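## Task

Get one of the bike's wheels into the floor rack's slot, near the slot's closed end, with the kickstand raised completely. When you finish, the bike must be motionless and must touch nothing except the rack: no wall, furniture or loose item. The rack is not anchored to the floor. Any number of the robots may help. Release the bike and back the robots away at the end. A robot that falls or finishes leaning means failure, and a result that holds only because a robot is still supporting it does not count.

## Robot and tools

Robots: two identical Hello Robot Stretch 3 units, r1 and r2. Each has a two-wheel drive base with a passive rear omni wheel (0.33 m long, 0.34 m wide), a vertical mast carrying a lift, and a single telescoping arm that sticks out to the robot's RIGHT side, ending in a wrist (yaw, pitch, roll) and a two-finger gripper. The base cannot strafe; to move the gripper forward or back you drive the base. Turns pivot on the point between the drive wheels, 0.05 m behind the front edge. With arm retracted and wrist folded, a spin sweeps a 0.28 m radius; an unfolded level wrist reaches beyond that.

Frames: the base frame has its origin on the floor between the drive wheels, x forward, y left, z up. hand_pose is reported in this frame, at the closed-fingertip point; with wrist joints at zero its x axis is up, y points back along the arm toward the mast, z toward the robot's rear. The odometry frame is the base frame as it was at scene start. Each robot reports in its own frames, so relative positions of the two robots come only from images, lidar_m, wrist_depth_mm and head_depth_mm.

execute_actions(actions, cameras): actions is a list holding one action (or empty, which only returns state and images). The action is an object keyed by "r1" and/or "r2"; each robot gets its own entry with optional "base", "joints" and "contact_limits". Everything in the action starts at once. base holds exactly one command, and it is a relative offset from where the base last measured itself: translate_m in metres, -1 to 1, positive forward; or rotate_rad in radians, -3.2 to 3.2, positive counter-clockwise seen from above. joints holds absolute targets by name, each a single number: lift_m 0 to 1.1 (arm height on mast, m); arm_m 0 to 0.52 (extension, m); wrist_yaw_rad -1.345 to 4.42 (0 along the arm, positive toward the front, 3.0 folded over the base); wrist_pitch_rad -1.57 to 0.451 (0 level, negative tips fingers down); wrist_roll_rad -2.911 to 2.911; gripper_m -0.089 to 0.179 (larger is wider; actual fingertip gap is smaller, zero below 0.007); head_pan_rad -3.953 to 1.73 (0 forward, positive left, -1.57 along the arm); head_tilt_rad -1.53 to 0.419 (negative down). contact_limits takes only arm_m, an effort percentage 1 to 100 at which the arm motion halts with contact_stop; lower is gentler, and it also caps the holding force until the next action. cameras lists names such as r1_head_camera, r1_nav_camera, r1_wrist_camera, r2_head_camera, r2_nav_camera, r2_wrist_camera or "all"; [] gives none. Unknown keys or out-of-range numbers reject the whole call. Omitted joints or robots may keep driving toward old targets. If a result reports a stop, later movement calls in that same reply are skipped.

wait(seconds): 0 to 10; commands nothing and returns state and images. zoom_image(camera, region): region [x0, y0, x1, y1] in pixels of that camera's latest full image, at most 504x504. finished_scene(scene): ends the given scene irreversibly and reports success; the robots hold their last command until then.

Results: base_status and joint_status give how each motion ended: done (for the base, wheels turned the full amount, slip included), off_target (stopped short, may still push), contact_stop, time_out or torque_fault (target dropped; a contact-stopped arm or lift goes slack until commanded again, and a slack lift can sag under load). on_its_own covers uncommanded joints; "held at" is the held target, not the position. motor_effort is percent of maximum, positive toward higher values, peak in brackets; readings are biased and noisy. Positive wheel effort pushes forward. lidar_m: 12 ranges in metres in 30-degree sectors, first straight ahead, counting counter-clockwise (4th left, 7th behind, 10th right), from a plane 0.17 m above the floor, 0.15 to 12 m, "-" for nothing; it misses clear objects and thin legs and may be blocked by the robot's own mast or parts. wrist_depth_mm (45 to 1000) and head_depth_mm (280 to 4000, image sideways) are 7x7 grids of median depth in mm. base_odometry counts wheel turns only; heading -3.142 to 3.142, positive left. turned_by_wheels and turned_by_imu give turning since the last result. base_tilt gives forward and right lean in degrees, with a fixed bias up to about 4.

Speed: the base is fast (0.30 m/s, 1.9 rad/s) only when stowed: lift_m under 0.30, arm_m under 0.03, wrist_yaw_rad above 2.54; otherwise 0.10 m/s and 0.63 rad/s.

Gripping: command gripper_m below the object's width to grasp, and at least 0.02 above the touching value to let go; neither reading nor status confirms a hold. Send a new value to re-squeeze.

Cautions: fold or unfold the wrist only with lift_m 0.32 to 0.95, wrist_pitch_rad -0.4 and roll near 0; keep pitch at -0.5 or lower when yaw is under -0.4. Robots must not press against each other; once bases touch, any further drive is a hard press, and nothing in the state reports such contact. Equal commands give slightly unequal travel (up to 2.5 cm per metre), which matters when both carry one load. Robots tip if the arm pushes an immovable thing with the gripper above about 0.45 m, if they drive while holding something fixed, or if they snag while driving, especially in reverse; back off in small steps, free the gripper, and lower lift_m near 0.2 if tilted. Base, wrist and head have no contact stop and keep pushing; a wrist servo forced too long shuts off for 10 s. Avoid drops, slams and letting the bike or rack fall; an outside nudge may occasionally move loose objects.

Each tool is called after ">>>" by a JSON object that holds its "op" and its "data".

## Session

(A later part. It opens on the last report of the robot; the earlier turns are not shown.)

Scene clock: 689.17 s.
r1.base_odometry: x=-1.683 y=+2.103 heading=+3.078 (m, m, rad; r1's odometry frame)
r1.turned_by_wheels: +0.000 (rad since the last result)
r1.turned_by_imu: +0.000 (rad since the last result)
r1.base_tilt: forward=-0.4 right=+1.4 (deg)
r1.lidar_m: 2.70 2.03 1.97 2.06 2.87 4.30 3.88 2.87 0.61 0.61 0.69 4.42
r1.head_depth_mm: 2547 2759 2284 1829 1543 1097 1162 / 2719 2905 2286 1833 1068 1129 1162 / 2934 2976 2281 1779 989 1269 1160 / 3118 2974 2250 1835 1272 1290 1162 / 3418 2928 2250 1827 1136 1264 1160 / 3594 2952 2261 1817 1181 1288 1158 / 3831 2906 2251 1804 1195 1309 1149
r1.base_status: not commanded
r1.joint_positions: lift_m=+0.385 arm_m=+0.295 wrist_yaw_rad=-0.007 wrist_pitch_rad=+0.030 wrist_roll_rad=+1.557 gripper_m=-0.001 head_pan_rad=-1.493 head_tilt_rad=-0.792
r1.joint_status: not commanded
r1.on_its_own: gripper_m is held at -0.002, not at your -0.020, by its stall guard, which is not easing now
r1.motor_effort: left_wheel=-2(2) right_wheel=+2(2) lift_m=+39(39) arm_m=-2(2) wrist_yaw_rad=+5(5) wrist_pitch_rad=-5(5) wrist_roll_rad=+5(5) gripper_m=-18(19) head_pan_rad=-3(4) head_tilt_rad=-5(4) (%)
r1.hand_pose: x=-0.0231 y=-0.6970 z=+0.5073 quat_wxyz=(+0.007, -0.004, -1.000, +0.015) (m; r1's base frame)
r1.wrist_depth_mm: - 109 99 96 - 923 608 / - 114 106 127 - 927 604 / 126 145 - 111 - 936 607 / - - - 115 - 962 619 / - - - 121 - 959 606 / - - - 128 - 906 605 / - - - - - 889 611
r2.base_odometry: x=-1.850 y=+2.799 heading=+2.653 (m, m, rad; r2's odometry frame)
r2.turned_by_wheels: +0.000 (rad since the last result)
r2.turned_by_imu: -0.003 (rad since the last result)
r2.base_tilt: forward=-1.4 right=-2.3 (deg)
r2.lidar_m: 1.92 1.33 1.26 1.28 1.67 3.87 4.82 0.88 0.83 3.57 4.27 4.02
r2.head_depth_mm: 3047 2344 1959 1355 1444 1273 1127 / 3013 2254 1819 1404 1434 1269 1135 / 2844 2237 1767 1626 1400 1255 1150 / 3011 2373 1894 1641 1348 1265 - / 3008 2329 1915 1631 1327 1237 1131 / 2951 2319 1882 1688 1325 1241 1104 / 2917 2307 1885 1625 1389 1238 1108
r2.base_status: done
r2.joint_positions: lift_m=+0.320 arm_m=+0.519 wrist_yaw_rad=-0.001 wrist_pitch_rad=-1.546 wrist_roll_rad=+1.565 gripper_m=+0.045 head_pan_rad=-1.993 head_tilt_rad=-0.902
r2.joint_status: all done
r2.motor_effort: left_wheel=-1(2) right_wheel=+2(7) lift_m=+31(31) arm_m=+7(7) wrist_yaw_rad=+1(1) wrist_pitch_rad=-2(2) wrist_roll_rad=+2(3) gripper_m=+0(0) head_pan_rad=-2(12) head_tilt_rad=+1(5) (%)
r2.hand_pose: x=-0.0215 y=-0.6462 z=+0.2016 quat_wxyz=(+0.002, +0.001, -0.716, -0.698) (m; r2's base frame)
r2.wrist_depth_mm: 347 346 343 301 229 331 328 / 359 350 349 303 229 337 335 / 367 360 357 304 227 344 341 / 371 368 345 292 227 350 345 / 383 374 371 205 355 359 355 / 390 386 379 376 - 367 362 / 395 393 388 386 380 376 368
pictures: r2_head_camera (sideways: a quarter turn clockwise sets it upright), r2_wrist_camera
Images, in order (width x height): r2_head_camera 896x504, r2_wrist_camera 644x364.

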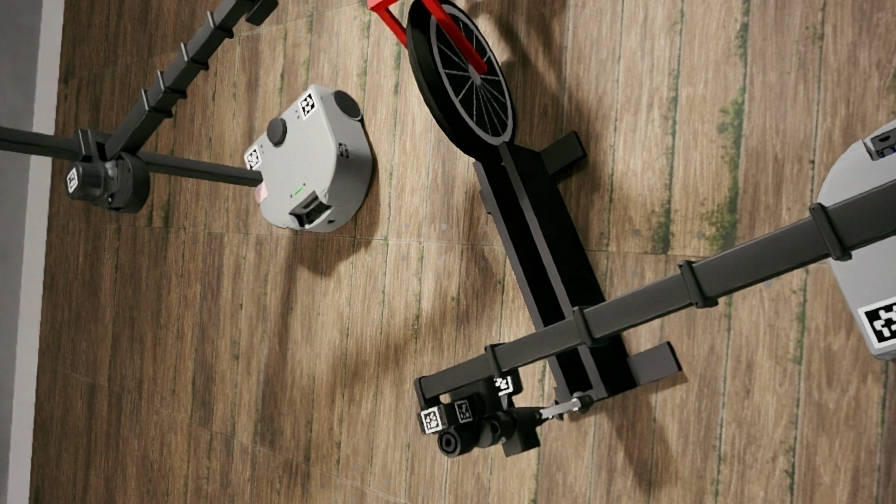

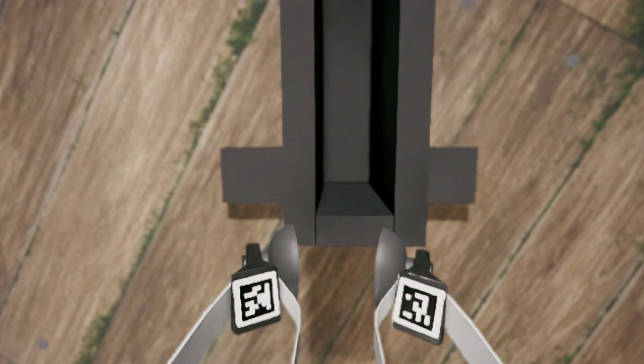

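>>> {"op": "execute_actions", "data": {"actions": [{"r2": {"base": {"translate_m": 0.045}, "joints": {"arm_m": 0.51}}}], "cameras": []}}

>>> {"op": "execute_actions", "data": {"actions": [{"r2": {"joints": {"lift_m": 0.2}}}], "cameras": ["r2_head_camera", "r2_wrist_camera"]}}

Scene clock: 704.20 s.
r1.base_odometry: x=-1.683 y=+2.103 heading=+3.078 (m, m, rad; r1's odometry frame)
r1.turned_by_wheels: +0.000 (rad since the last result)
r1.turned_by_imu: +0.000 (rad since the last result)
r1.base_tilt: forward=-0.4 right=+1.4 (deg)
r1.lidar_m: 2.72 2.04 1.97 2.05 2.87 4.29 3.87 2.88 0.61 0.61 0.68 4.44
r1.head_depth_mm: 2543 2778 2279 1840 1547 1099 1163 / 2728 2868 2263 1837 1067 1127 1166 / 2936 2998 2278 1773 988 1273 1159 / 3108 2967 2256 1832 1266 1294 1151 / 3388 2938 2258 1821 1140 1267 1157 / 3585 2950 2245 1813 1183 1293 1150 / 3825 2918 2248 1814 1194 1311 1151
r1.base_status: not commanded
r1.joint_positions: lift_m=+0.385 arm_m=+0.295 wrist_yaw_rad=-0.007 wrist_pitch_rad=+0.030 wrist_roll_rad=+1.557 gripper_m=-0.001 head_pan_rad=-1.493 head_tilt_rad=-0.792
r1.joint_status: not commanded
r1.on_its_own: gripper_m is held at -0.002, not at your -0.020, by its stall guard, which is not easing now
r1.motor_effort: left_wheel=-2(2) right_wheel=+2(2) lift_m=+39(39) arm_m=-2(2) wrist_yaw_rad=+5(6) wrist_pitch_rad=-5(5) wrist_roll_rad=+5(5) gripper_m=-18(19) head_pan_rad=-4(4) head_tilt_rad=-6(6) (%)
r1.hand_pose: x=-0.0231 y=-0.6970 z=+0.5073 quat_wxyz=(+0.007, -0.004, -1.000, +0.015) (m; r1's base frame)
r1.wrist_depth_mm: - 109 99 96 - 949 601 / - 114 106 127 - 952 599 / 126 145 - 111 - 918 606 / - - - 116 - 943 607 / - - - 121 - 950 617 / - - - 128 - 891 620 / - - - - - 885 615
r2.base_odometry: x=-1.889 y=+2.820 heading=+2.653 (m, m, rad; r2's odometry frame)
r2.turned_by_wheels: +0.000 (rad since the last result)
r2.turned_by_imu: -0.001 (rad since the last result)
r2.base_tilt: forward=-1.5 right=-2.3 (deg)
r2.lidar_m: 1.90 1.31 1.24 1.26 1.64 3.82 4.89 0.89 0.86 3.59 4.23 3.96
r2.head_depth_mm: 3055 2271 1977 1333 1455 1271 1131 / 2920 2283 1837 1438 1442 1261 1129 / 3066 2265 1796 1650 1398 1253 1157 / 3045 2358 1939 1642 1359 1274 - / 3023 2343 1920 1617 1311 1234 1129 / 2958 2270 1900 1687 1354 1238 1101 / 2970 2290 1875 1631 1389 1230 1100
r2.base_status: done
r2.joint_positions: lift_m=+0.320 arm_m=+0.510 wrist_yaw_rad=-0.001 wrist_pitch_rad=-1.546 wrist_roll_rad=+1.565 gripper_m=+0.045 head_pan_rad=-1.993 head_tilt_rad=-0.902
r2.joint_status: all done
r2.motor_effort: left_wheel=-1(2) right_wheel=+2(7) lift_m=+31(31) arm_m=-6(7) wrist_yaw_rad=+1(1) wrist_pitch_rad=-2(2) wrist_roll_rad=+3(2) gripper_m=+0(1) head_pan_rad=-3(2) head_tilt_rad=+0(0) (%)
r2.hand_pose: x=-0.0215 y=-0.6375 z=+0.2016 quat_wxyz=(+0.002, +0.001, -0.716, -0.698) (m; r2's base frame)
r2.wrist_depth_mm: 352 344 342 333 252 330 328 / 356 352 350 336 252 338 332 / 365 360 337 231 250 343 341 / 370 368 362 357 356 349 347 / 382 378 372 368 362 358 351 / 391 383 380 374 - 367 363 / 396 390 387 382 378 374 370
pictures: none
No camera images: the call's "cameras" was empty. Leave "cameras" out to get every camera's image.

Scene clock: 706.13 s.
r1.base_odometry: x=-1.683 y=+2.103 heading=+3.078 (m, m, rad; r1's odometry frame)
r1.turned_by_wheels: +0.000 (rad since the last result)
r1.turned_by_imu: +0.000 (rad since the last result)
r1.base_tilt: forward=-0.4 right=+1.5 (deg)
r1.lidar_m: 2.71 2.03 1.97 2.06 2.87 4.30 3.88 1.12 0.61 0.60 0.68 4.43
r1.head_depth_mm: 2561 2761 2293 1847 1538 1101 1169 / 2725 2884 2285 1832 1068 1131 1165 / 2903 2953 2264 1786 988 1273 1160 / 3156 2941 2267 1836 1266 1290 1158 / 3421 2939 2250 1822 1138 1267 1155 / 3605 2946 2250 1812 1187 1289 1155 / 3881 2896 2224 1812 1197 1313 1151
r1.base_status: not commanded
r1.joint_positions: lift_m=+0.385 arm_m=+0.295 wrist_yaw_rad=-0.007 wrist_pitch_rad=+0.030 wrist_roll_rad=+1.557 gripper_m=-0.001 head_pan_rad=-1.493 head_tilt_rad=-0.792
r1.joint_status: not commanded
r1.on_its_own: gripper_m is held at -0.002, not at your -0.020, by its stall guard, which is not easing now
r1.motor_effort: left_wheel=-2(2) right_wheel=+2(2) lift_m=+39(39) arm_m=-2(2) wrist_yaw_rad=+5(5) wrist_pitch_rad=-5(5) wrist_roll_rad=+5(5) gripper_m=-18(18) head_pan_rad=-4(3) head_tilt_rad=-5(5) (%)
r1.hand_pose: x=-0.0231 y=-0.6970 z=+0.5073 quat_wxyz=(+0.007, -0.004, -1.000, +0.015) (m; r1's base frame)
r1.wrist_depth_mm: - 109 99 96 - 942 598 / - 114 106 127 - 939 604 / 126 144 - 111 - 918 606 / - - - 116 - 949 609 / - - - 120 - 938 609 / - - - 128 - 892 618 / - - - - - 895 615
r2.base_odometry: x=-1.889 y=+2.820 heading=+2.653 (m, m, rad; r2's odometry frame)
r2.turned_by_wheels: +0.000 (rad since the last result)
r2.turned_by_imu: +0.000 (rad since the last result)
r2.base_tilt: forward=-1.5 right=-2.3 (deg)
r2.lidar_m: 1.89 1.31 1.24 1.26 1.64 3.85 4.90 0.89 0.86 3.60 4.22 3.98
r2.head_depth_mm: 3051 2276 1973 1335 1446 1268 1135 / 2891 2256 1816 1443 1432 1262 1133 / 3038 2205 1783 1652 1387 1255 1152 / 2981 2370 1939 1637 1368 1271 - / 2991 2322 1894 1624 1309 1225 1128 / 2968 2301 1900 1645 1325 1236 1105 / 2973 2285 1866 1606 1391 1227 1108
r2.base_status: not commanded
r2.joint_positions: lift_m=+0.200 arm_m=+0.510 wrist_yaw_rad=-0.001 wrist_pitch_rad=-1.546 wrist_roll_rad=+1.565 gripper_m=+0.045 head_pan_rad=-1.993 head_tilt_rad=-0.902
r2.joint_status: all done
r2.motor_effort: left_wheel=-1(1) right_wheel=+2(3) lift_m=+18(29) arm_m=-6(6) wrist_yaw_rad=+2(1) wrist_pitch_rad=-2(2) wrist_roll_rad=+2(3) gripper_m=+0(0) head_pan_rad=-3(2) head_tilt_rad=+1(1) (%)
r2.hand_pose: x=-0.0215 y=-0.6375 z=+0.0823 quat_wxyz=(+0.002, +0.001, -0.716, -0.698) (m; r2's base frame)
r2.wrist_depth_mm: 233 231 76 221 126 74 218 / 239 235 78 226 126 75 223 / 243 239 79 228 108 76 228 / 248 246 81 80 79 78 234 / 254 251 248 245 241 240 237 / 259 258 255 250 - 246 243 / 265 263 260 257 253 249 246
pictures: r2_head_camera (sideways: a quarter turn clockwise sets it upright), r2_wrist_camera
Images, in order (width x height): r2_head_camera 896x504, r2_wrist_camera 644x364.

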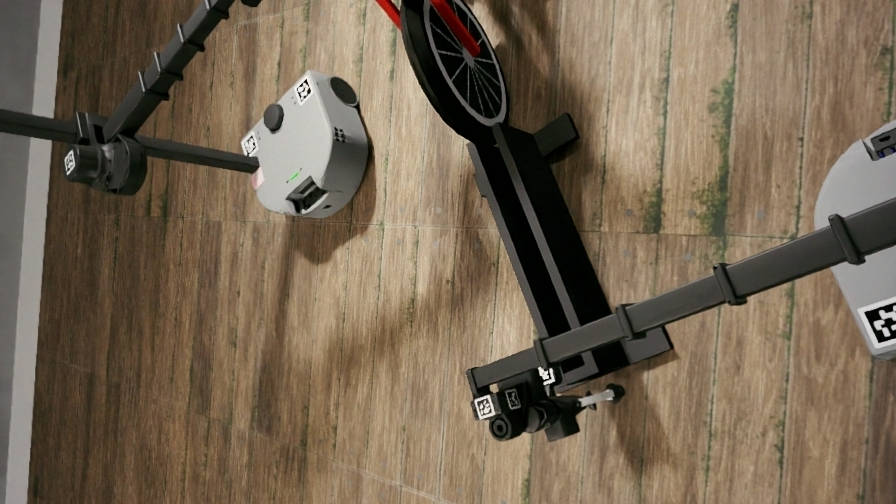

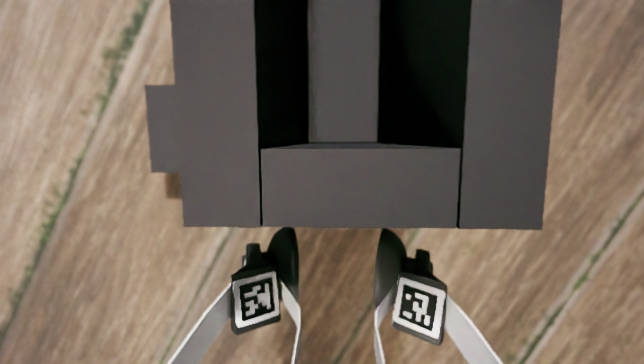

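>>> {"op": "execute_actions", "data": {"actions": [{"r1": {"base": {"translate_m": -0.1}}, "r2": {"base": {"translate_m": -0.1}}}], "cameras": ["r2_head_camera", "r1_head_camera"]}}

Scene clock: 716.50 s.
r1.base_odometry: x=-1.583 y=+2.096 heading=+3.079 (m, m, rad; r1's odometry frame)
r1.turned_by_wheels: +0.000 (rad since the last result)
r1.turned_by_imu: +0.000 (rad since the last result)
r1.base_tilt: forward=-0.4 right=+1.4 (deg)
r1.lidar_m: 2.78 2.09 2.03 2.11 2.94 4.23 3.83 1.03 0.59 0.59 0.72 0.96
r1.head_depth_mm: 2523 2722 2297 1855 1540 1082 1151 / 2667 2873 2280 1848 1541 1096 1162 / 2870 2996 2258 1783 1016 1252 1162 / 3102 2959 2267 1771 1272 1315 1156 / 3339 2969 2251 1826 1175 1291 1156 / 3546 2947 2233 1768 1225 1260 1156 / 3752 2937 2225 1808 1195 1294 1148
r1.base_status: done
r1.joint_positions: lift_m=+0.385 arm_m=+0.295 wrist_yaw_rad=+0.148 wrist_pitch_rad=+0.086 wrist_roll_rad=+1.550 gripper_m=-0.001 head_pan_rad=-1.493 head_tilt_rad=-0.792
r1.joint_status: not commanded
r1.on_its_own: wrist_yaw_rad is held at +0.130, not at your +0.000, by its stall guard, which is not easing now; gripper_m is held at -0.002, not at your -0.020, by its stall guard, which is not easing now; wrist_yaw_rad is at rest, and its effort (-16) is outside its rest range (-12 to +12); wrist_pitch_rad is at rest, and its effort (-32) is outside its rest range (-20 to +32)
r1.motor_effort: left_wheel=+8(42) right_wheel=-10(51) lift_m=+35(39) arm_m=-3(3) wrist_yaw_rad=-16(89) wrist_pitch_rad=-32(32) wrist_roll_rad=+8(8) gripper_m=-19(22) head_pan_rad=-3(3) head_tilt_rad=-5(5) (%)
r1.hand_pose: x=+0.0166 y=-0.6948 z=+0.5220 quat_wxyz=(+0.008, +0.073, -0.996, +0.043) (m; r1's base frame)
r1.wrist_depth_mm: - - - - - 102 69 / - - - - 91 77 73 / - - 340 96 88 83 78 / - 227 112 103 95 91 631 / - 142 128 116 - - 671 / 171 - - 129 - - 675 / - - - 149 - 1000 654
r2.base_odometry: x=-1.801 y=+2.773 heading=+2.654 (m, m, rad; r2's odometry frame)
r2.turned_by_wheels: +0.001 (rad since the last result)
r2.turned_by_imu: +0.097 (rad since the last result)
r2.base_tilt: forward=-1.4 right=-2.2 (deg)
r2.lidar_m: 1.76 1.32 1.28 1.33 1.86 4.69 4.84 0.82 0.81 3.65 4.17 4.06
r2.head_depth_mm: 3028 2425 1925 1301 1441 1263 1133 / 2906 2272 1805 1662 1402 1256 1128 / 3004 2180 1738 1645 1371 1266 1158 / 3022 2358 1926 1627 1349 1269 - / 3033 2364 1913 1623 1309 1230 1136 / 2975 2304 1911 1632 1275 1237 1113 / 2931 2293 1902 1598 1386 1234 1097
r2.base_status: done
r2.joint_positions: lift_m=+0.200 arm_m=+0.510 wrist_yaw_rad=-0.012 wrist_pitch_rad=-1.548 wrist_roll_rad=+1.577 gripper_m=+0.045 head_pan_rad=-1.996 head_tilt_rad=-0.900
r2.joint_status: not commanded
r2.on_its_own: right_wheel is at rest, and its effort (-36) is outside its rest range (-18 to +18); wrist_yaw_rad is at rest, and its effort (+14) is outside its rest range (-12 to +12)
r2.motor_effort: left_wheel=+14(26) right_wheel=-36(75) lift_m=+19(20) arm_m=-4(6) wrist_yaw_rad=+14(14) wrist_pitch_rad=-1(2) wrist_roll_rad=-2(2) gripper_m=-1(1) head_pan_rad=-1(2) head_tilt_rad=+0(1) (%)
r2.hand_pose: x=-0.0213 y=-0.6366 z=+0.0823 quat_wxyz=(-0.006, -0.007, -0.715, -0.699) (m; r2's base frame)
r2.wrist_depth_mm: 232 232 76 219 144 73 218 / 236 235 77 223 137 75 223 / 242 240 79 229 132 76 228 / 248 244 81 156 126 78 233 / 254 251 83 87 90 80 238 / 260 258 84 84 83 82 244 / 267 263 261 258 255 250 249
pictures: r1_head_camera (sideways: a quarter turn clockwise sets it upright), r2_head_camera (sideways: a quarter turn clockwise sets it upright)
Images, in order (width x height): r1_head_camera 896x504, r2_head_camera 896x504.

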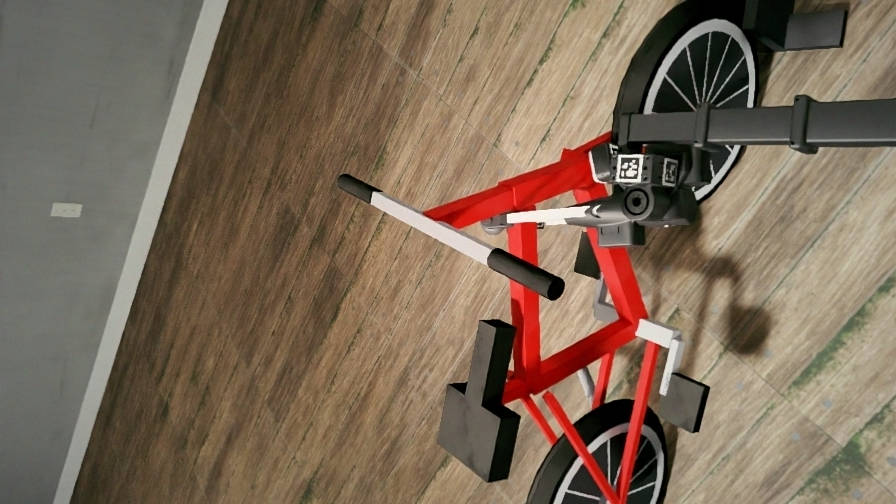

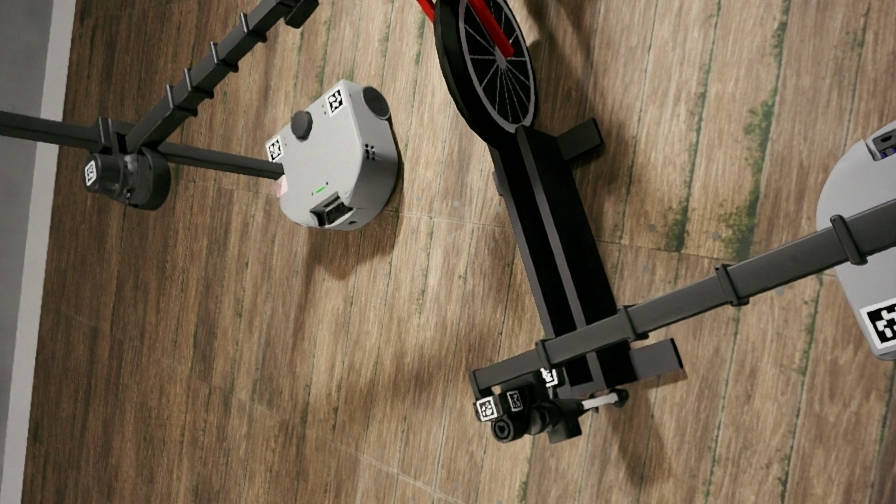

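>>> {"op": "zoom_image", "data": {"camera": "r2_head_camera", "region": [420, 0, 640, 220]}}

>>> {"op": "zoom_image", "data": {"camera": "r1_head_camera", "region": [600, 0, 896, 200]}}

Region (420, 0, 640, 220) of r2_head_camera's 896x504 image, scaled by 2.291, with more detail than that image has.

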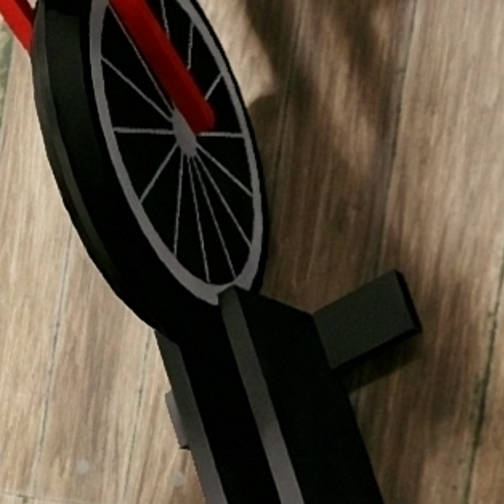

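Region (600, 0, 896, 200) of r1_head_camera's 896x504 image, scaled by 1.703, with more detail than that image has; it fills the top 341 rows of this view, and the rest is white.

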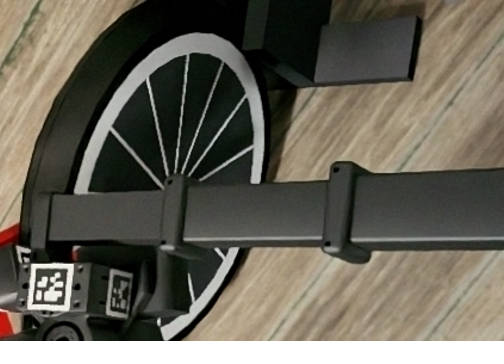

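>>> {"op": "execute_actions", "data": {"actions": [{"r1": {"joints": {"head_pan_rad": -1.95, "head_tilt_rad": -0.95, "wrist_yaw_rad": 0.14}}, "r2": {"base": {"translate_m": 0.03}}}], "cameras": ["r2_head_camera", "r1_head_camera"]}}

Scene clock: 764.67 s.
r1.base_odometry: x=-1.583 y=+2.096 heading=+3.078 (m, m, rad; r1's odometry frame)
r1.turned_by_wheels: +0.000 (rad since the last result)
r1.turned_by_imu: -0.001 (rad since the last result)
r1.base_tilt: forward=-0.4 right=+1.5 (deg)
r1.lidar_m: 2.77 2.09 2.02 2.11 2.94 4.22 3.83 1.05 0.59 0.59 0.72 0.96
r1.head_depth_mm: 2415 2251 1683 1616 1372 1249 1124 / 2485 1521 1679 1605 1337 1245 1134 / 2560 2236 1789 1601 1298 1266 - / 2578 2245 1864 1593 1214 1225 1155 / 2602 2238 1852 1632 1327 1240 1139 / 2630 2240 1859 1054 1352 1241 1112 / 2684 2224 1810 1232 1190 1240 1115
r1.base_status: not commanded
r1.joint_positions: lift_m=+0.385 arm_m=+0.295 wrist_yaw_rad=+0.149 wrist_pitch_rad=+0.086 wrist_roll_rad=+1.550 gripper_m=-0.001 head_pan_rad=-1.943 head_tilt_rad=-0.938
r1.joint_status: all done
r1.on_its_own: gripper_m is held at -0.002, not at your -0.020, by its stall guard, which is not easing now; wrist_pitch_rad is at rest, and its effort (-32) is outside its rest range (-20 to +32)
r1.motor_effort: left_wheel=+5(8) right_wheel=-5(10) lift_m=+36(35) arm_m=-3(3) wrist_yaw_rad=-7(15) wrist_pitch_rad=-32(32) wrist_roll_rad=+8(8) gripper_m=-21(22) head_pan_rad=-4(37) head_tilt_rad=-8(26) (%)
r1.hand_pose: x=+0.0168 y=-0.6948 z=+0.5220 quat_wxyz=(+0.008, +0.074, -0.996, +0.043) (m; r1's base frame)
r1.wrist_depth_mm: - - - - - 101 69 / - - - - 90 77 73 / - - 341 96 88 83 78 / - 228 111 102 95 92 638 / - 142 127 116 - - 669 / 171 - - 129 - - 662 / - - - 148 - 999 665
r2.base_odometry: x=-1.827 y=+2.787 heading=+2.654 (m, m, rad; r2's odometry frame)
r2.turned_by_wheels: +0.000 (rad since the last result)
r2.turned_by_imu: -0.002 (rad since the last result)
r2.base_tilt: forward=-1.5 right=-2.3 (deg)
r2.lidar_m: 1.74 1.30 1.26 1.32 1.84 4.70 4.84 0.83 0.83 3.66 4.17 4.03
r2.head_depth_mm: 3043 2486 1930 1363 1450 1273 1128 / 2912 2190 1732 1648 1405 1261 1131 / 3021 2239 1737 1652 1369 1252 1152 / 3043 2372 1955 1638 1341 1275 - / 3037 2325 1907 1630 1319 1224 1128 / 2988 2353 1906 1647 1328 1235 1102 / 2953 2290 1881 1601 1385 1230 1103
r2.base_status: done
r2.joint_positions: lift_m=+0.200 arm_m=+0.510 wrist_yaw_rad=-0.003 wrist_pitch_rad=-1.548 wrist_roll_rad=+1.576 gripper_m=+0.045 head_pan_rad=-1.996 head_tilt_rad=-0.900
r2.joint_status: not commanded
r2.motor_effort: left_wheel=+0(16) right_wheel=+0(31) lift_m=+20(20) arm_m=-4(4) wrist_yaw_rad=+3(15) wrist_pitch_rad=-1(1) wrist_roll_rad=-1(2) gripper_m=+0(0) head_pan_rad=-1(2) head_tilt_rad=+0(0) (%)
r2.hand_pose: x=-0.0215 y=-0.6368 z=+0.0823 quat_wxyz=(-0.003, -0.003, -0.715, -0.699) (m; r2's base frame)
r2.wrist_depth_mm: 234 231 76 221 145 74 218 / 238 233 77 224 137 75 224 / 245 239 79 146 113 77 228 / 248 245 81 80 79 78 233 / 254 251 249 246 242 240 238 / 259 257 253 251 - 244 243 / 265 263 261 256 254 252 248
pictures: r1_head_camera (sideways: a quarter turn clockwise sets it upright), r2_head_camera (sideways: a quarter turn clockwise sets it upright)
Images, in order (width x height): r1_head_camera 896x504, r2_head_camera 896x504.

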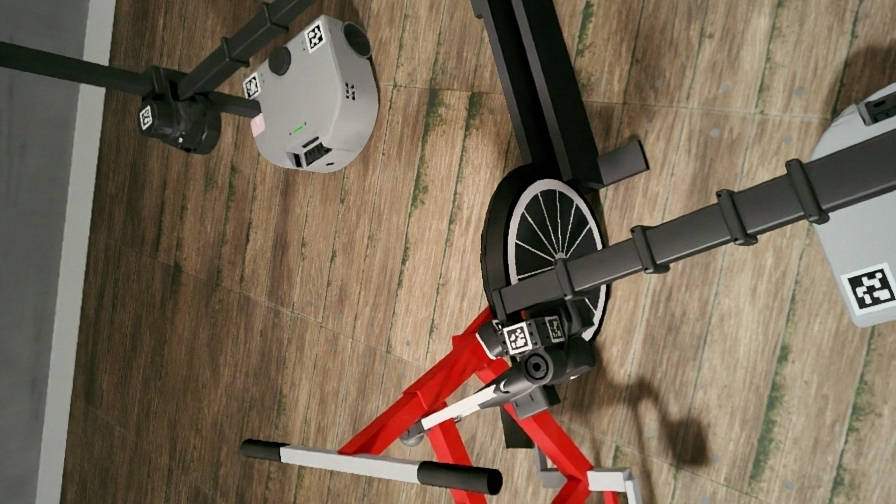

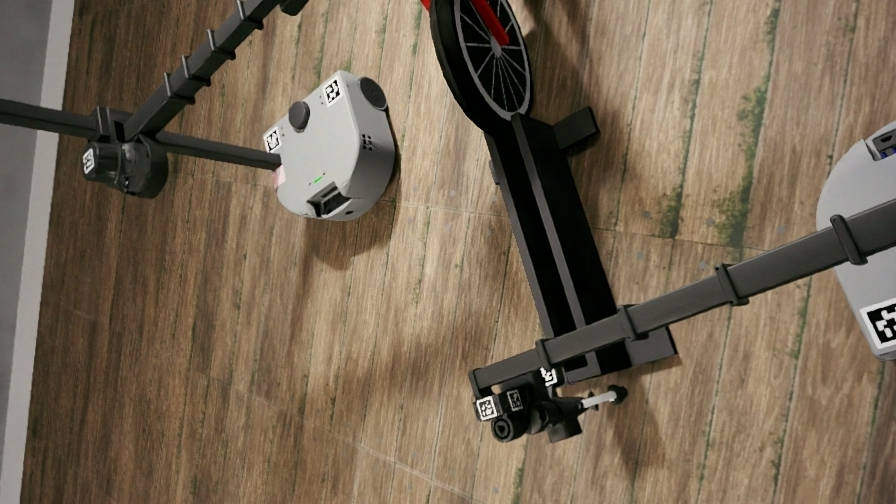

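>>> {"op": "zoom_image", "data": {"camera": "r1_head_camera", "region": [440, 60, 680, 300]}}

Region (440, 60, 680, 300) of r1_head_camera's 896x504 image, scaled by 2.100, with more detail than that image has.

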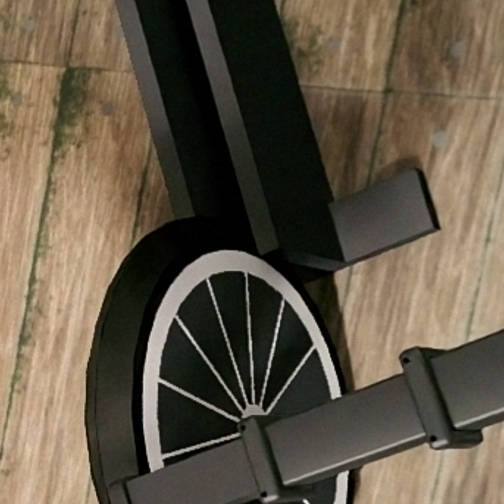

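>>> {"op": "execute_actions", "data": {"actions": [{"r1": {"joints": {"lift_m": 0.398}}, "r2": {"joints": {"arm_m": 0.37, "gripper_m": 0.15}}}], "cameras": []}}

>>> {"op": "execute_actions", "data": {"actions": [{"r2": {"base": {"translate_m": -0.08}}}], "cameras": ["r2_head_camera", "r2_wrist_camera"]}}

Scene clock: 801.20 s.
r1.base_odometry: x=-1.583 y=+2.096 heading=+3.078 (m, m, rad; r1's odometry frame)
r1.turned_by_wheels: +0.000 (rad since the last result)
r1.turned_by_imu: +0.000 (rad since the last result)
r1.base_tilt: forward=-0.4 right=+1.4 (deg)
r1.lidar_m: 2.78 2.09 2.02 2.11 2.94 4.23 3.80 1.09 0.59 0.59 0.72 0.96
r1.head_depth_mm: 2407 2263 1695 1600 1366 1249 1121 / 2503 1529 1678 1619 1337 1252 1137 / 2541 2241 1782 1601 1294 1267 - / 2588 2242 1860 1602 1219 1225 1152 / 2597 2250 1865 1628 1328 1240 1134 / 2618 2224 1856 1054 1348 1245 1116 / 2687 2236 1817 1499 1223 1240 1114
r1.base_status: not commanded
r1.joint_positions: lift_m=+0.397 arm_m=+0.295 wrist_yaw_rad=+0.149 wrist_pitch_rad=+0.048 wrist_roll_rad=+1.551 gripper_m=-0.001 head_pan_rad=-1.943 head_tilt_rad=-0.938
r1.joint_status: all done
r1.on_its_own: gripper_m is held at -0.002, not at your -0.020, by its stall guard, which is not easing now
r1.motor_effort: left_wheel=+4(4) right_wheel=-5(5) lift_m=+40(39) arm_m=-3(3) wrist_yaw_rad=-8(8) wrist_pitch_rad=-14(32) wrist_roll_rad=+8(8) gripper_m=-17(19) head_pan_rad=-4(3) head_tilt_rad=-8(8) (%)
r1.hand_pose: x=+0.0167 y=-0.6945 z=+0.5239 quat_wxyz=(+0.008, +0.074, -0.997, +0.024) (m; r1's base frame)
r1.wrist_depth_mm: - - - - - 842 73 / - - - - 97 80 76 / - - 364 98 90 86 81 / - 225 113 104 98 94 606 / 184 139 127 116 - 995 636 / 167 - - 129 - 919 639 / - - - - - 953 654
r2.base_odometry: x=-1.827 y=+2.787 heading=+2.654 (m, m, rad; r2's odometry frame)
r2.turned_by_wheels: +0.000 (rad since the last result)
r2.turned_by_imu: -0.001 (rad since the last result)
r2.base_tilt: forward=-1.4 right=-2.3 (deg)
r2.lidar_m: 1.74 1.30 1.26 1.32 1.84 4.71 4.89 0.83 0.82 3.66 4.14 4.02
r2.head_depth_mm: 3048 2448 1988 1362 1442 1272 1131 / 2895 2229 1739 1648 1402 1257 1125 / 2986 2252 1743 1650 1381 1262 1158 / 3064 2352 1915 1646 1337 1262 - / 3010 2320 1912 1631 1333 1229 1128 / 2931 2321 1894 1623 1458 1227 1113 / 2876 2320 1873 1610 1393 1237 1097
r2.base_status: not commanded
r2.joint_positions: lift_m=+0.200 arm_m=+0.370 wrist_yaw_rad=-0.002 wrist_pitch_rad=-1.548 wrist_roll_rad=+1.575 gripper_m=+0.150 head_pan_rad=-1.996 head_tilt_rad=-0.900
r2.joint_status: all done
r2.motor_effort: left_wheel=+0(0) right_wheel=+0(0) lift_m=+19(20) arm_m=-6(6) wrist_yaw_rad=+2(4) wrist_pitch_rad=-1(1) wrist_roll_rad=-1(1) gripper_m=+1(82) head_pan_rad=-1(2) head_tilt_rad=+0(1) (%)
r2.hand_pose: x=-0.0215 y=-0.4969 z=+0.0822 quat_wxyz=(-0.002, -0.002, -0.715, -0.699) (m; r2's base frame)
r2.wrist_depth_mm: 105 137 227 228 224 222 219 / 106 140 216 230 228 227 223 / 107 143 217 217 234 232 228 / 112 246 244 240 238 235 233 / 253 251 248 245 244 240 238 / 260 - 254 252 248 246 242 / 265 264 260 256 254 253 246
pictures: none
No camera images: the call's "cameras" was empty. Leave "cameras" out to get every camera's image.

Scene clock: 804.10 s.
r1.base_odometry: x=-1.583 y=+2.096 heading=+3.079 (m, m, rad; r1's odometry frame)
r1.turned_by_wheels: +0.000 (rad since the last result)
r1.turned_by_imu: +0.000 (rad since the last result)
r1.base_tilt: forward=-0.5 right=+1.4 (deg)
r1.lidar_m: 2.77 2.09 2.02 2.12 2.95 4.24 3.77 0.69 0.58 0.58 0.74 0.96
r1.head_depth_mm: 2475 2245 1642 1603 1359 1250 1125 / 2449 1512 1667 1603 1336 1243 1142 / 2532 2119 1726 1595 1292 1267 - / 2560 2247 1862 1603 1184 1223 1152 / 2617 2230 1877 1634 1321 1246 1137 / 2640 2222 1853 1022 1362 1242 1118 / 2677 2219 1805 952 1221 1235 1111
r1.base_status: not commanded
r1.joint_positions: lift_m=+0.397 arm_m=+0.295 wrist_yaw_rad=+0.241 wrist_pitch_rad=+0.053 wrist_roll_rad=+1.545 gripper_m=-0.001 head_pan_rad=-1.943 head_tilt_rad=-0.938
r1.joint_status: not commanded
r1.on_its_own: wrist_yaw_rad is held at +0.215, not at your +0.140, by its stall guard, which is still easing; gripper_m is held at -0.002, not at your -0.020, by its stall guard, which is not easing now
r1.motor_effort: left_wheel=+11(25) right_wheel=-15(31) lift_m=+39(40) arm_m=-3(3) wrist_yaw_rad=-20(52) wrist_pitch_rad=-16(17) wrist_roll_rad=+11(11) gripper_m=-19(19) head_pan_rad=-4(4) head_tilt_rad=-7(8) (%)
r1.hand_pose: x=+0.0400 y=-0.6900 z=+0.5253 quat_wxyz=(+0.010, +0.120, -0.992, +0.028) (m; r1's base frame)
r1.wrist_depth_mm: - - - - - 964 74 / - - - - 100 76 70 / - - - 96 85 80 76 / - 158 109 99 93 88 558 / 164 138 125 113 135 - 639 / 168 - - 132 166 943 651 / - - - - - 925 647
r2.base_odometry: x=-1.757 y=+2.750 heading=+2.656 (m, m, rad; r2's odometry frame)
r2.turned_by_wheels: +0.002 (rad since the last result)
r2.turned_by_imu: +0.002 (rad since the last result)
r2.base_tilt: forward=-1.4 right=-2.3 (deg)
r2.lidar_m: 1.80 1.35 1.30 1.36 1.90 4.65 4.82 0.82 0.61 0.67 4.25 4.09
r2.head_depth_mm: 3018 2445 1871 1291 1417 1271 1132 / 2985 2262 1893 1319 1408 1266 1123 / 2947 1690 1702 1642 1379 1253 1162 / 2985 2336 1881 1634 1338 1261 - / 3024 2321 1930 1622 1319 1222 1133 / 2940 2298 1907 1616 1456 1223 1102 / 2926 2265 1891 1595 1395 1230 1102
r2.base_status: done
r2.joint_positions: lift_m=+0.200 arm_m=+0.370 wrist_yaw_rad=+0.097 wrist_pitch_rad=-1.541 wrist_roll_rad=+1.484 gripper_m=+0.150 head_pan_rad=-1.996 head_tilt_rad=-0.900
r2.joint_status: not commanded
r2.on_its_own: wrist_yaw_rad is held at +0.064, not at your +0.000, by its stall guard, which is still easing; right_wheel is at rest, and its effort (-45) is outside its rest range (-18 to +18)
r2.motor_effort: left_wheel=+18(28) right_wheel=-45(68) lift_m=+23(23) arm_m=-5(6) wrist_yaw_rad=-38(53) wrist_pitch_rad=-4(4) wrist_roll_rad=+33(50) gripper_m=-1(3) head_pan_rad=-2(1) head_tilt_rad=+0(0) (%)
r2.hand_pose: x=-0.0232 y=-0.4987 z=+0.0819 quat_wxyz=(+0.065, +0.065, -0.714, -0.694) (m; r2's base frame)
r2.wrist_depth_mm: 89 112 190 225 222 219 216 / 93 119 210 230 226 224 222 / 98 127 217 234 232 229 226 / 102 136 221 220 235 235 231 / 107 141 249 245 243 238 237 / 117 - 255 251 248 245 242 / 269 267 262 257 252 251 245
pictures: r2_head_camera (sideways: a quarter turn clockwise sets it upright), r2_wrist_camera
Images, in order (width x height): r2_head_camera 896x504, r2_wrist_camera 644x364.

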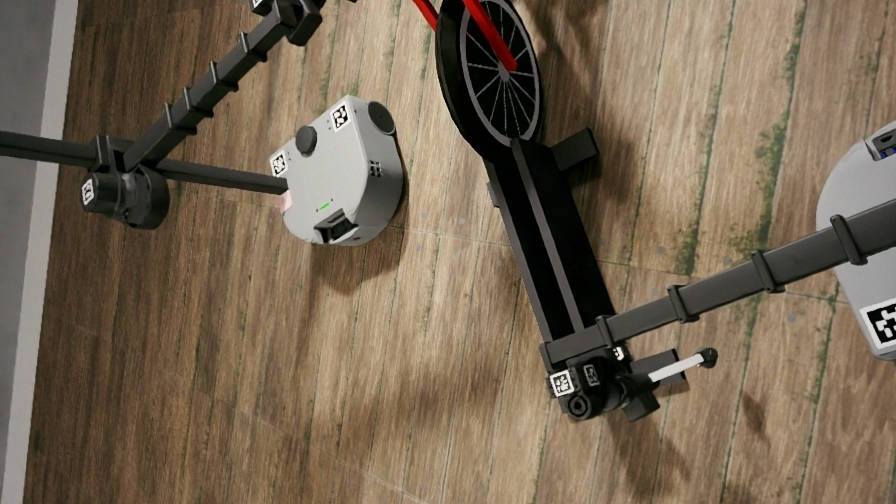

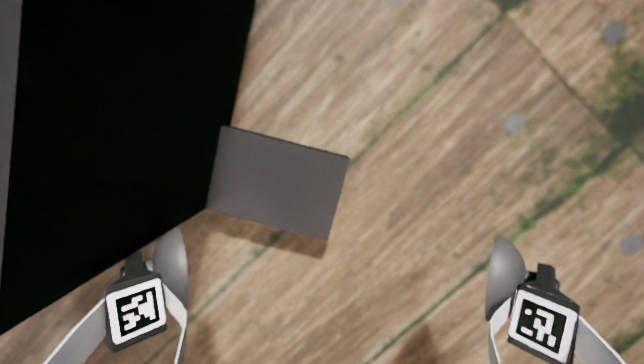

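>>> {"op": "execute_actions", "data": {"actions": [{"r2": {"base": {"translate_m": 0.07}, "joints": {"wrist_yaw_rad": 0.0, "wrist_roll_rad": 1.57}}}], "cameras": ["r2_head_camera", "r2_wrist_camera", "r1_head_camera"]}}

Scene clock: 814.00 s.
r1.base_odometry: x=-1.583 y=+2.096 heading=+3.078 (m, m, rad; r1's odometry frame)
r1.turned_by_wheels: -0.001 (rad since the last result)
r1.turned_by_imu: -0.002 (rad since the last result)
r1.base_tilt: forward=-0.4 right=+1.5 (deg)
r1.lidar_m: 2.78 2.09 2.03 2.11 2.94 4.20 3.80 1.09 0.59 0.59 0.72 0.96
r1.head_depth_mm: 2458 2250 1702 1602 1359 1247 1124 / 2480 1506 1681 1604 1331 1247 1137 / 2530 2259 1780 1603 1308 1271 - / 2588 2240 1879 1598 1206 1224 1155 / 2603 2234 1869 1635 1328 1246 1138 / 2628 2242 1851 1050 1348 1242 1115 / 2698 2227 1772 956 1225 1240 1115
r1.base_status: not commanded
r1.joint_positions: lift_m=+0.397 arm_m=+0.295 wrist_yaw_rad=+0.153 wrist_pitch_rad=+0.045 wrist_roll_rad=+1.545 gripper_m=-0.001 head_pan_rad=-1.943 head_tilt_rad=-0.938
r1.joint_status: not commanded
r1.on_its_own: gripper_m is held at -0.002, not at your -0.020, by its stall guard, which is not easing now
r1.motor_effort: left_wheel=-2(13) right_wheel=+1(14) lift_m=+38(38) arm_m=-3(3) wrist_yaw_rad=+4(32) wrist_pitch_rad=-12(16) wrist_roll_rad=+10(11) gripper_m=-19(18) head_pan_rad=-3(4) head_tilt_rad=-7(9) (%)
r1.hand_pose: x=+0.0178 y=-0.6943 z=+0.5233 quat_wxyz=(+0.011, +0.076, -0.997, +0.023) (m; r1's base frame)
r1.wrist_depth_mm: - - - - - 842 73 / - - - - 99 80 76 / - - - 98 90 85 81 / - 208 112 103 97 93 600 / 171 140 126 116 - 992 634 / 169 - - 129 - 960 635 / - - - - - 865 628
r2.base_odometry: x=-1.819 y=+2.783 heading=+2.656 (m, m, rad; r2's odometry frame)
r2.turned_by_wheels: +0.000 (rad since the last result)
r2.turned_by_imu: -0.002 (rad since the last result)
r2.base_tilt: forward=-1.5 right=-2.2 (deg)
r2.lidar_m: 1.76 1.30 1.27 1.33 1.85 4.70 4.86 0.84 0.83 3.66 4.18 4.03
r2.head_depth_mm: 2997 2406 1974 1306 1430 1269 1129 / 2855 2202 1739 1649 1415 1267 1123 / 3064 2213 1717 1653 1376 1259 1157 / 3041 2360 1939 1635 1337 1270 - / 3015 2332 1930 1617 1325 1227 1131 / 2979 2312 1911 1602 1452 1231 1114 / 2949 2283 1882 1617 1403 1234 1099
r2.base_status: done
r2.joint_positions: lift_m=+0.200 arm_m=+0.370 wrist_yaw_rad=+0.003 wrist_pitch_rad=-1.543 wrist_roll_rad=+1.564 gripper_m=+0.150 head_pan_rad=-1.996 head_tilt_rad=-0.900
r2.joint_status: all done
r2.motor_effort: left_wheel=+0(16) right_wheel=+0(31) lift_m=+23(23) arm_m=-5(5) wrist_yaw_rad=-4(33) wrist_pitch_rad=-3(4) wrist_roll_rad=+3(28) gripper_m=+0(2) head_pan_rad=-2(1) head_tilt_rad=+0(0) (%)
r2.hand_pose: x=-0.0216 y=-0.4982 z=+0.0820 quat_wxyz=(+0.004, +0.003, -0.717, -0.697) (m; r2's base frame)
r2.wrist_depth_mm: 108 142 227 225 224 220 218 / 110 144 217 229 227 225 223 / 111 148 218 218 232 231 228 / 113 172 244 240 237 234 231 / 255 252 248 245 242 240 236 / 260 - 255 250 247 247 240 / 266 265 261 256 253 251 244
pictures: r1_head_camera (sideways: a quarter turn clockwise sets it upright), r2_head_camera (sideways: a quarter turn clockwise sets it upright), r2_wrist_camera
Images, in order (width x height): r1_head_camera 896x504, r2_head_camera 896x504, r2_wrist_camera 644x364.

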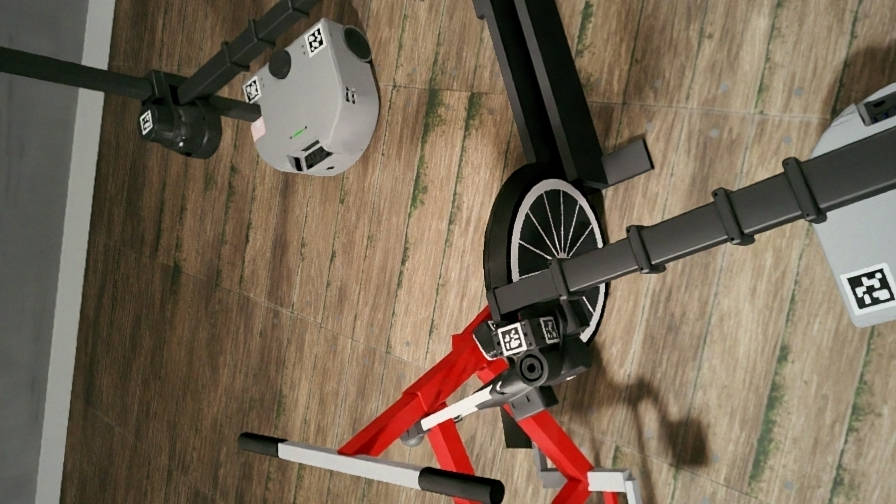

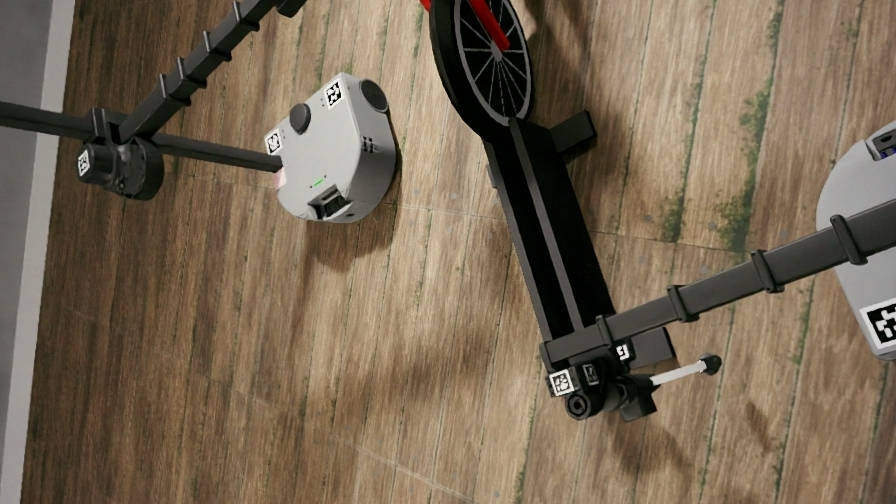

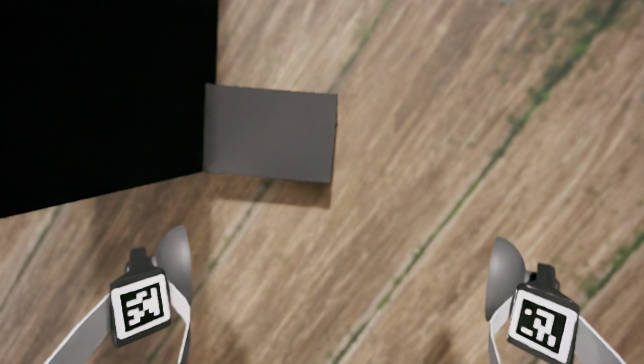

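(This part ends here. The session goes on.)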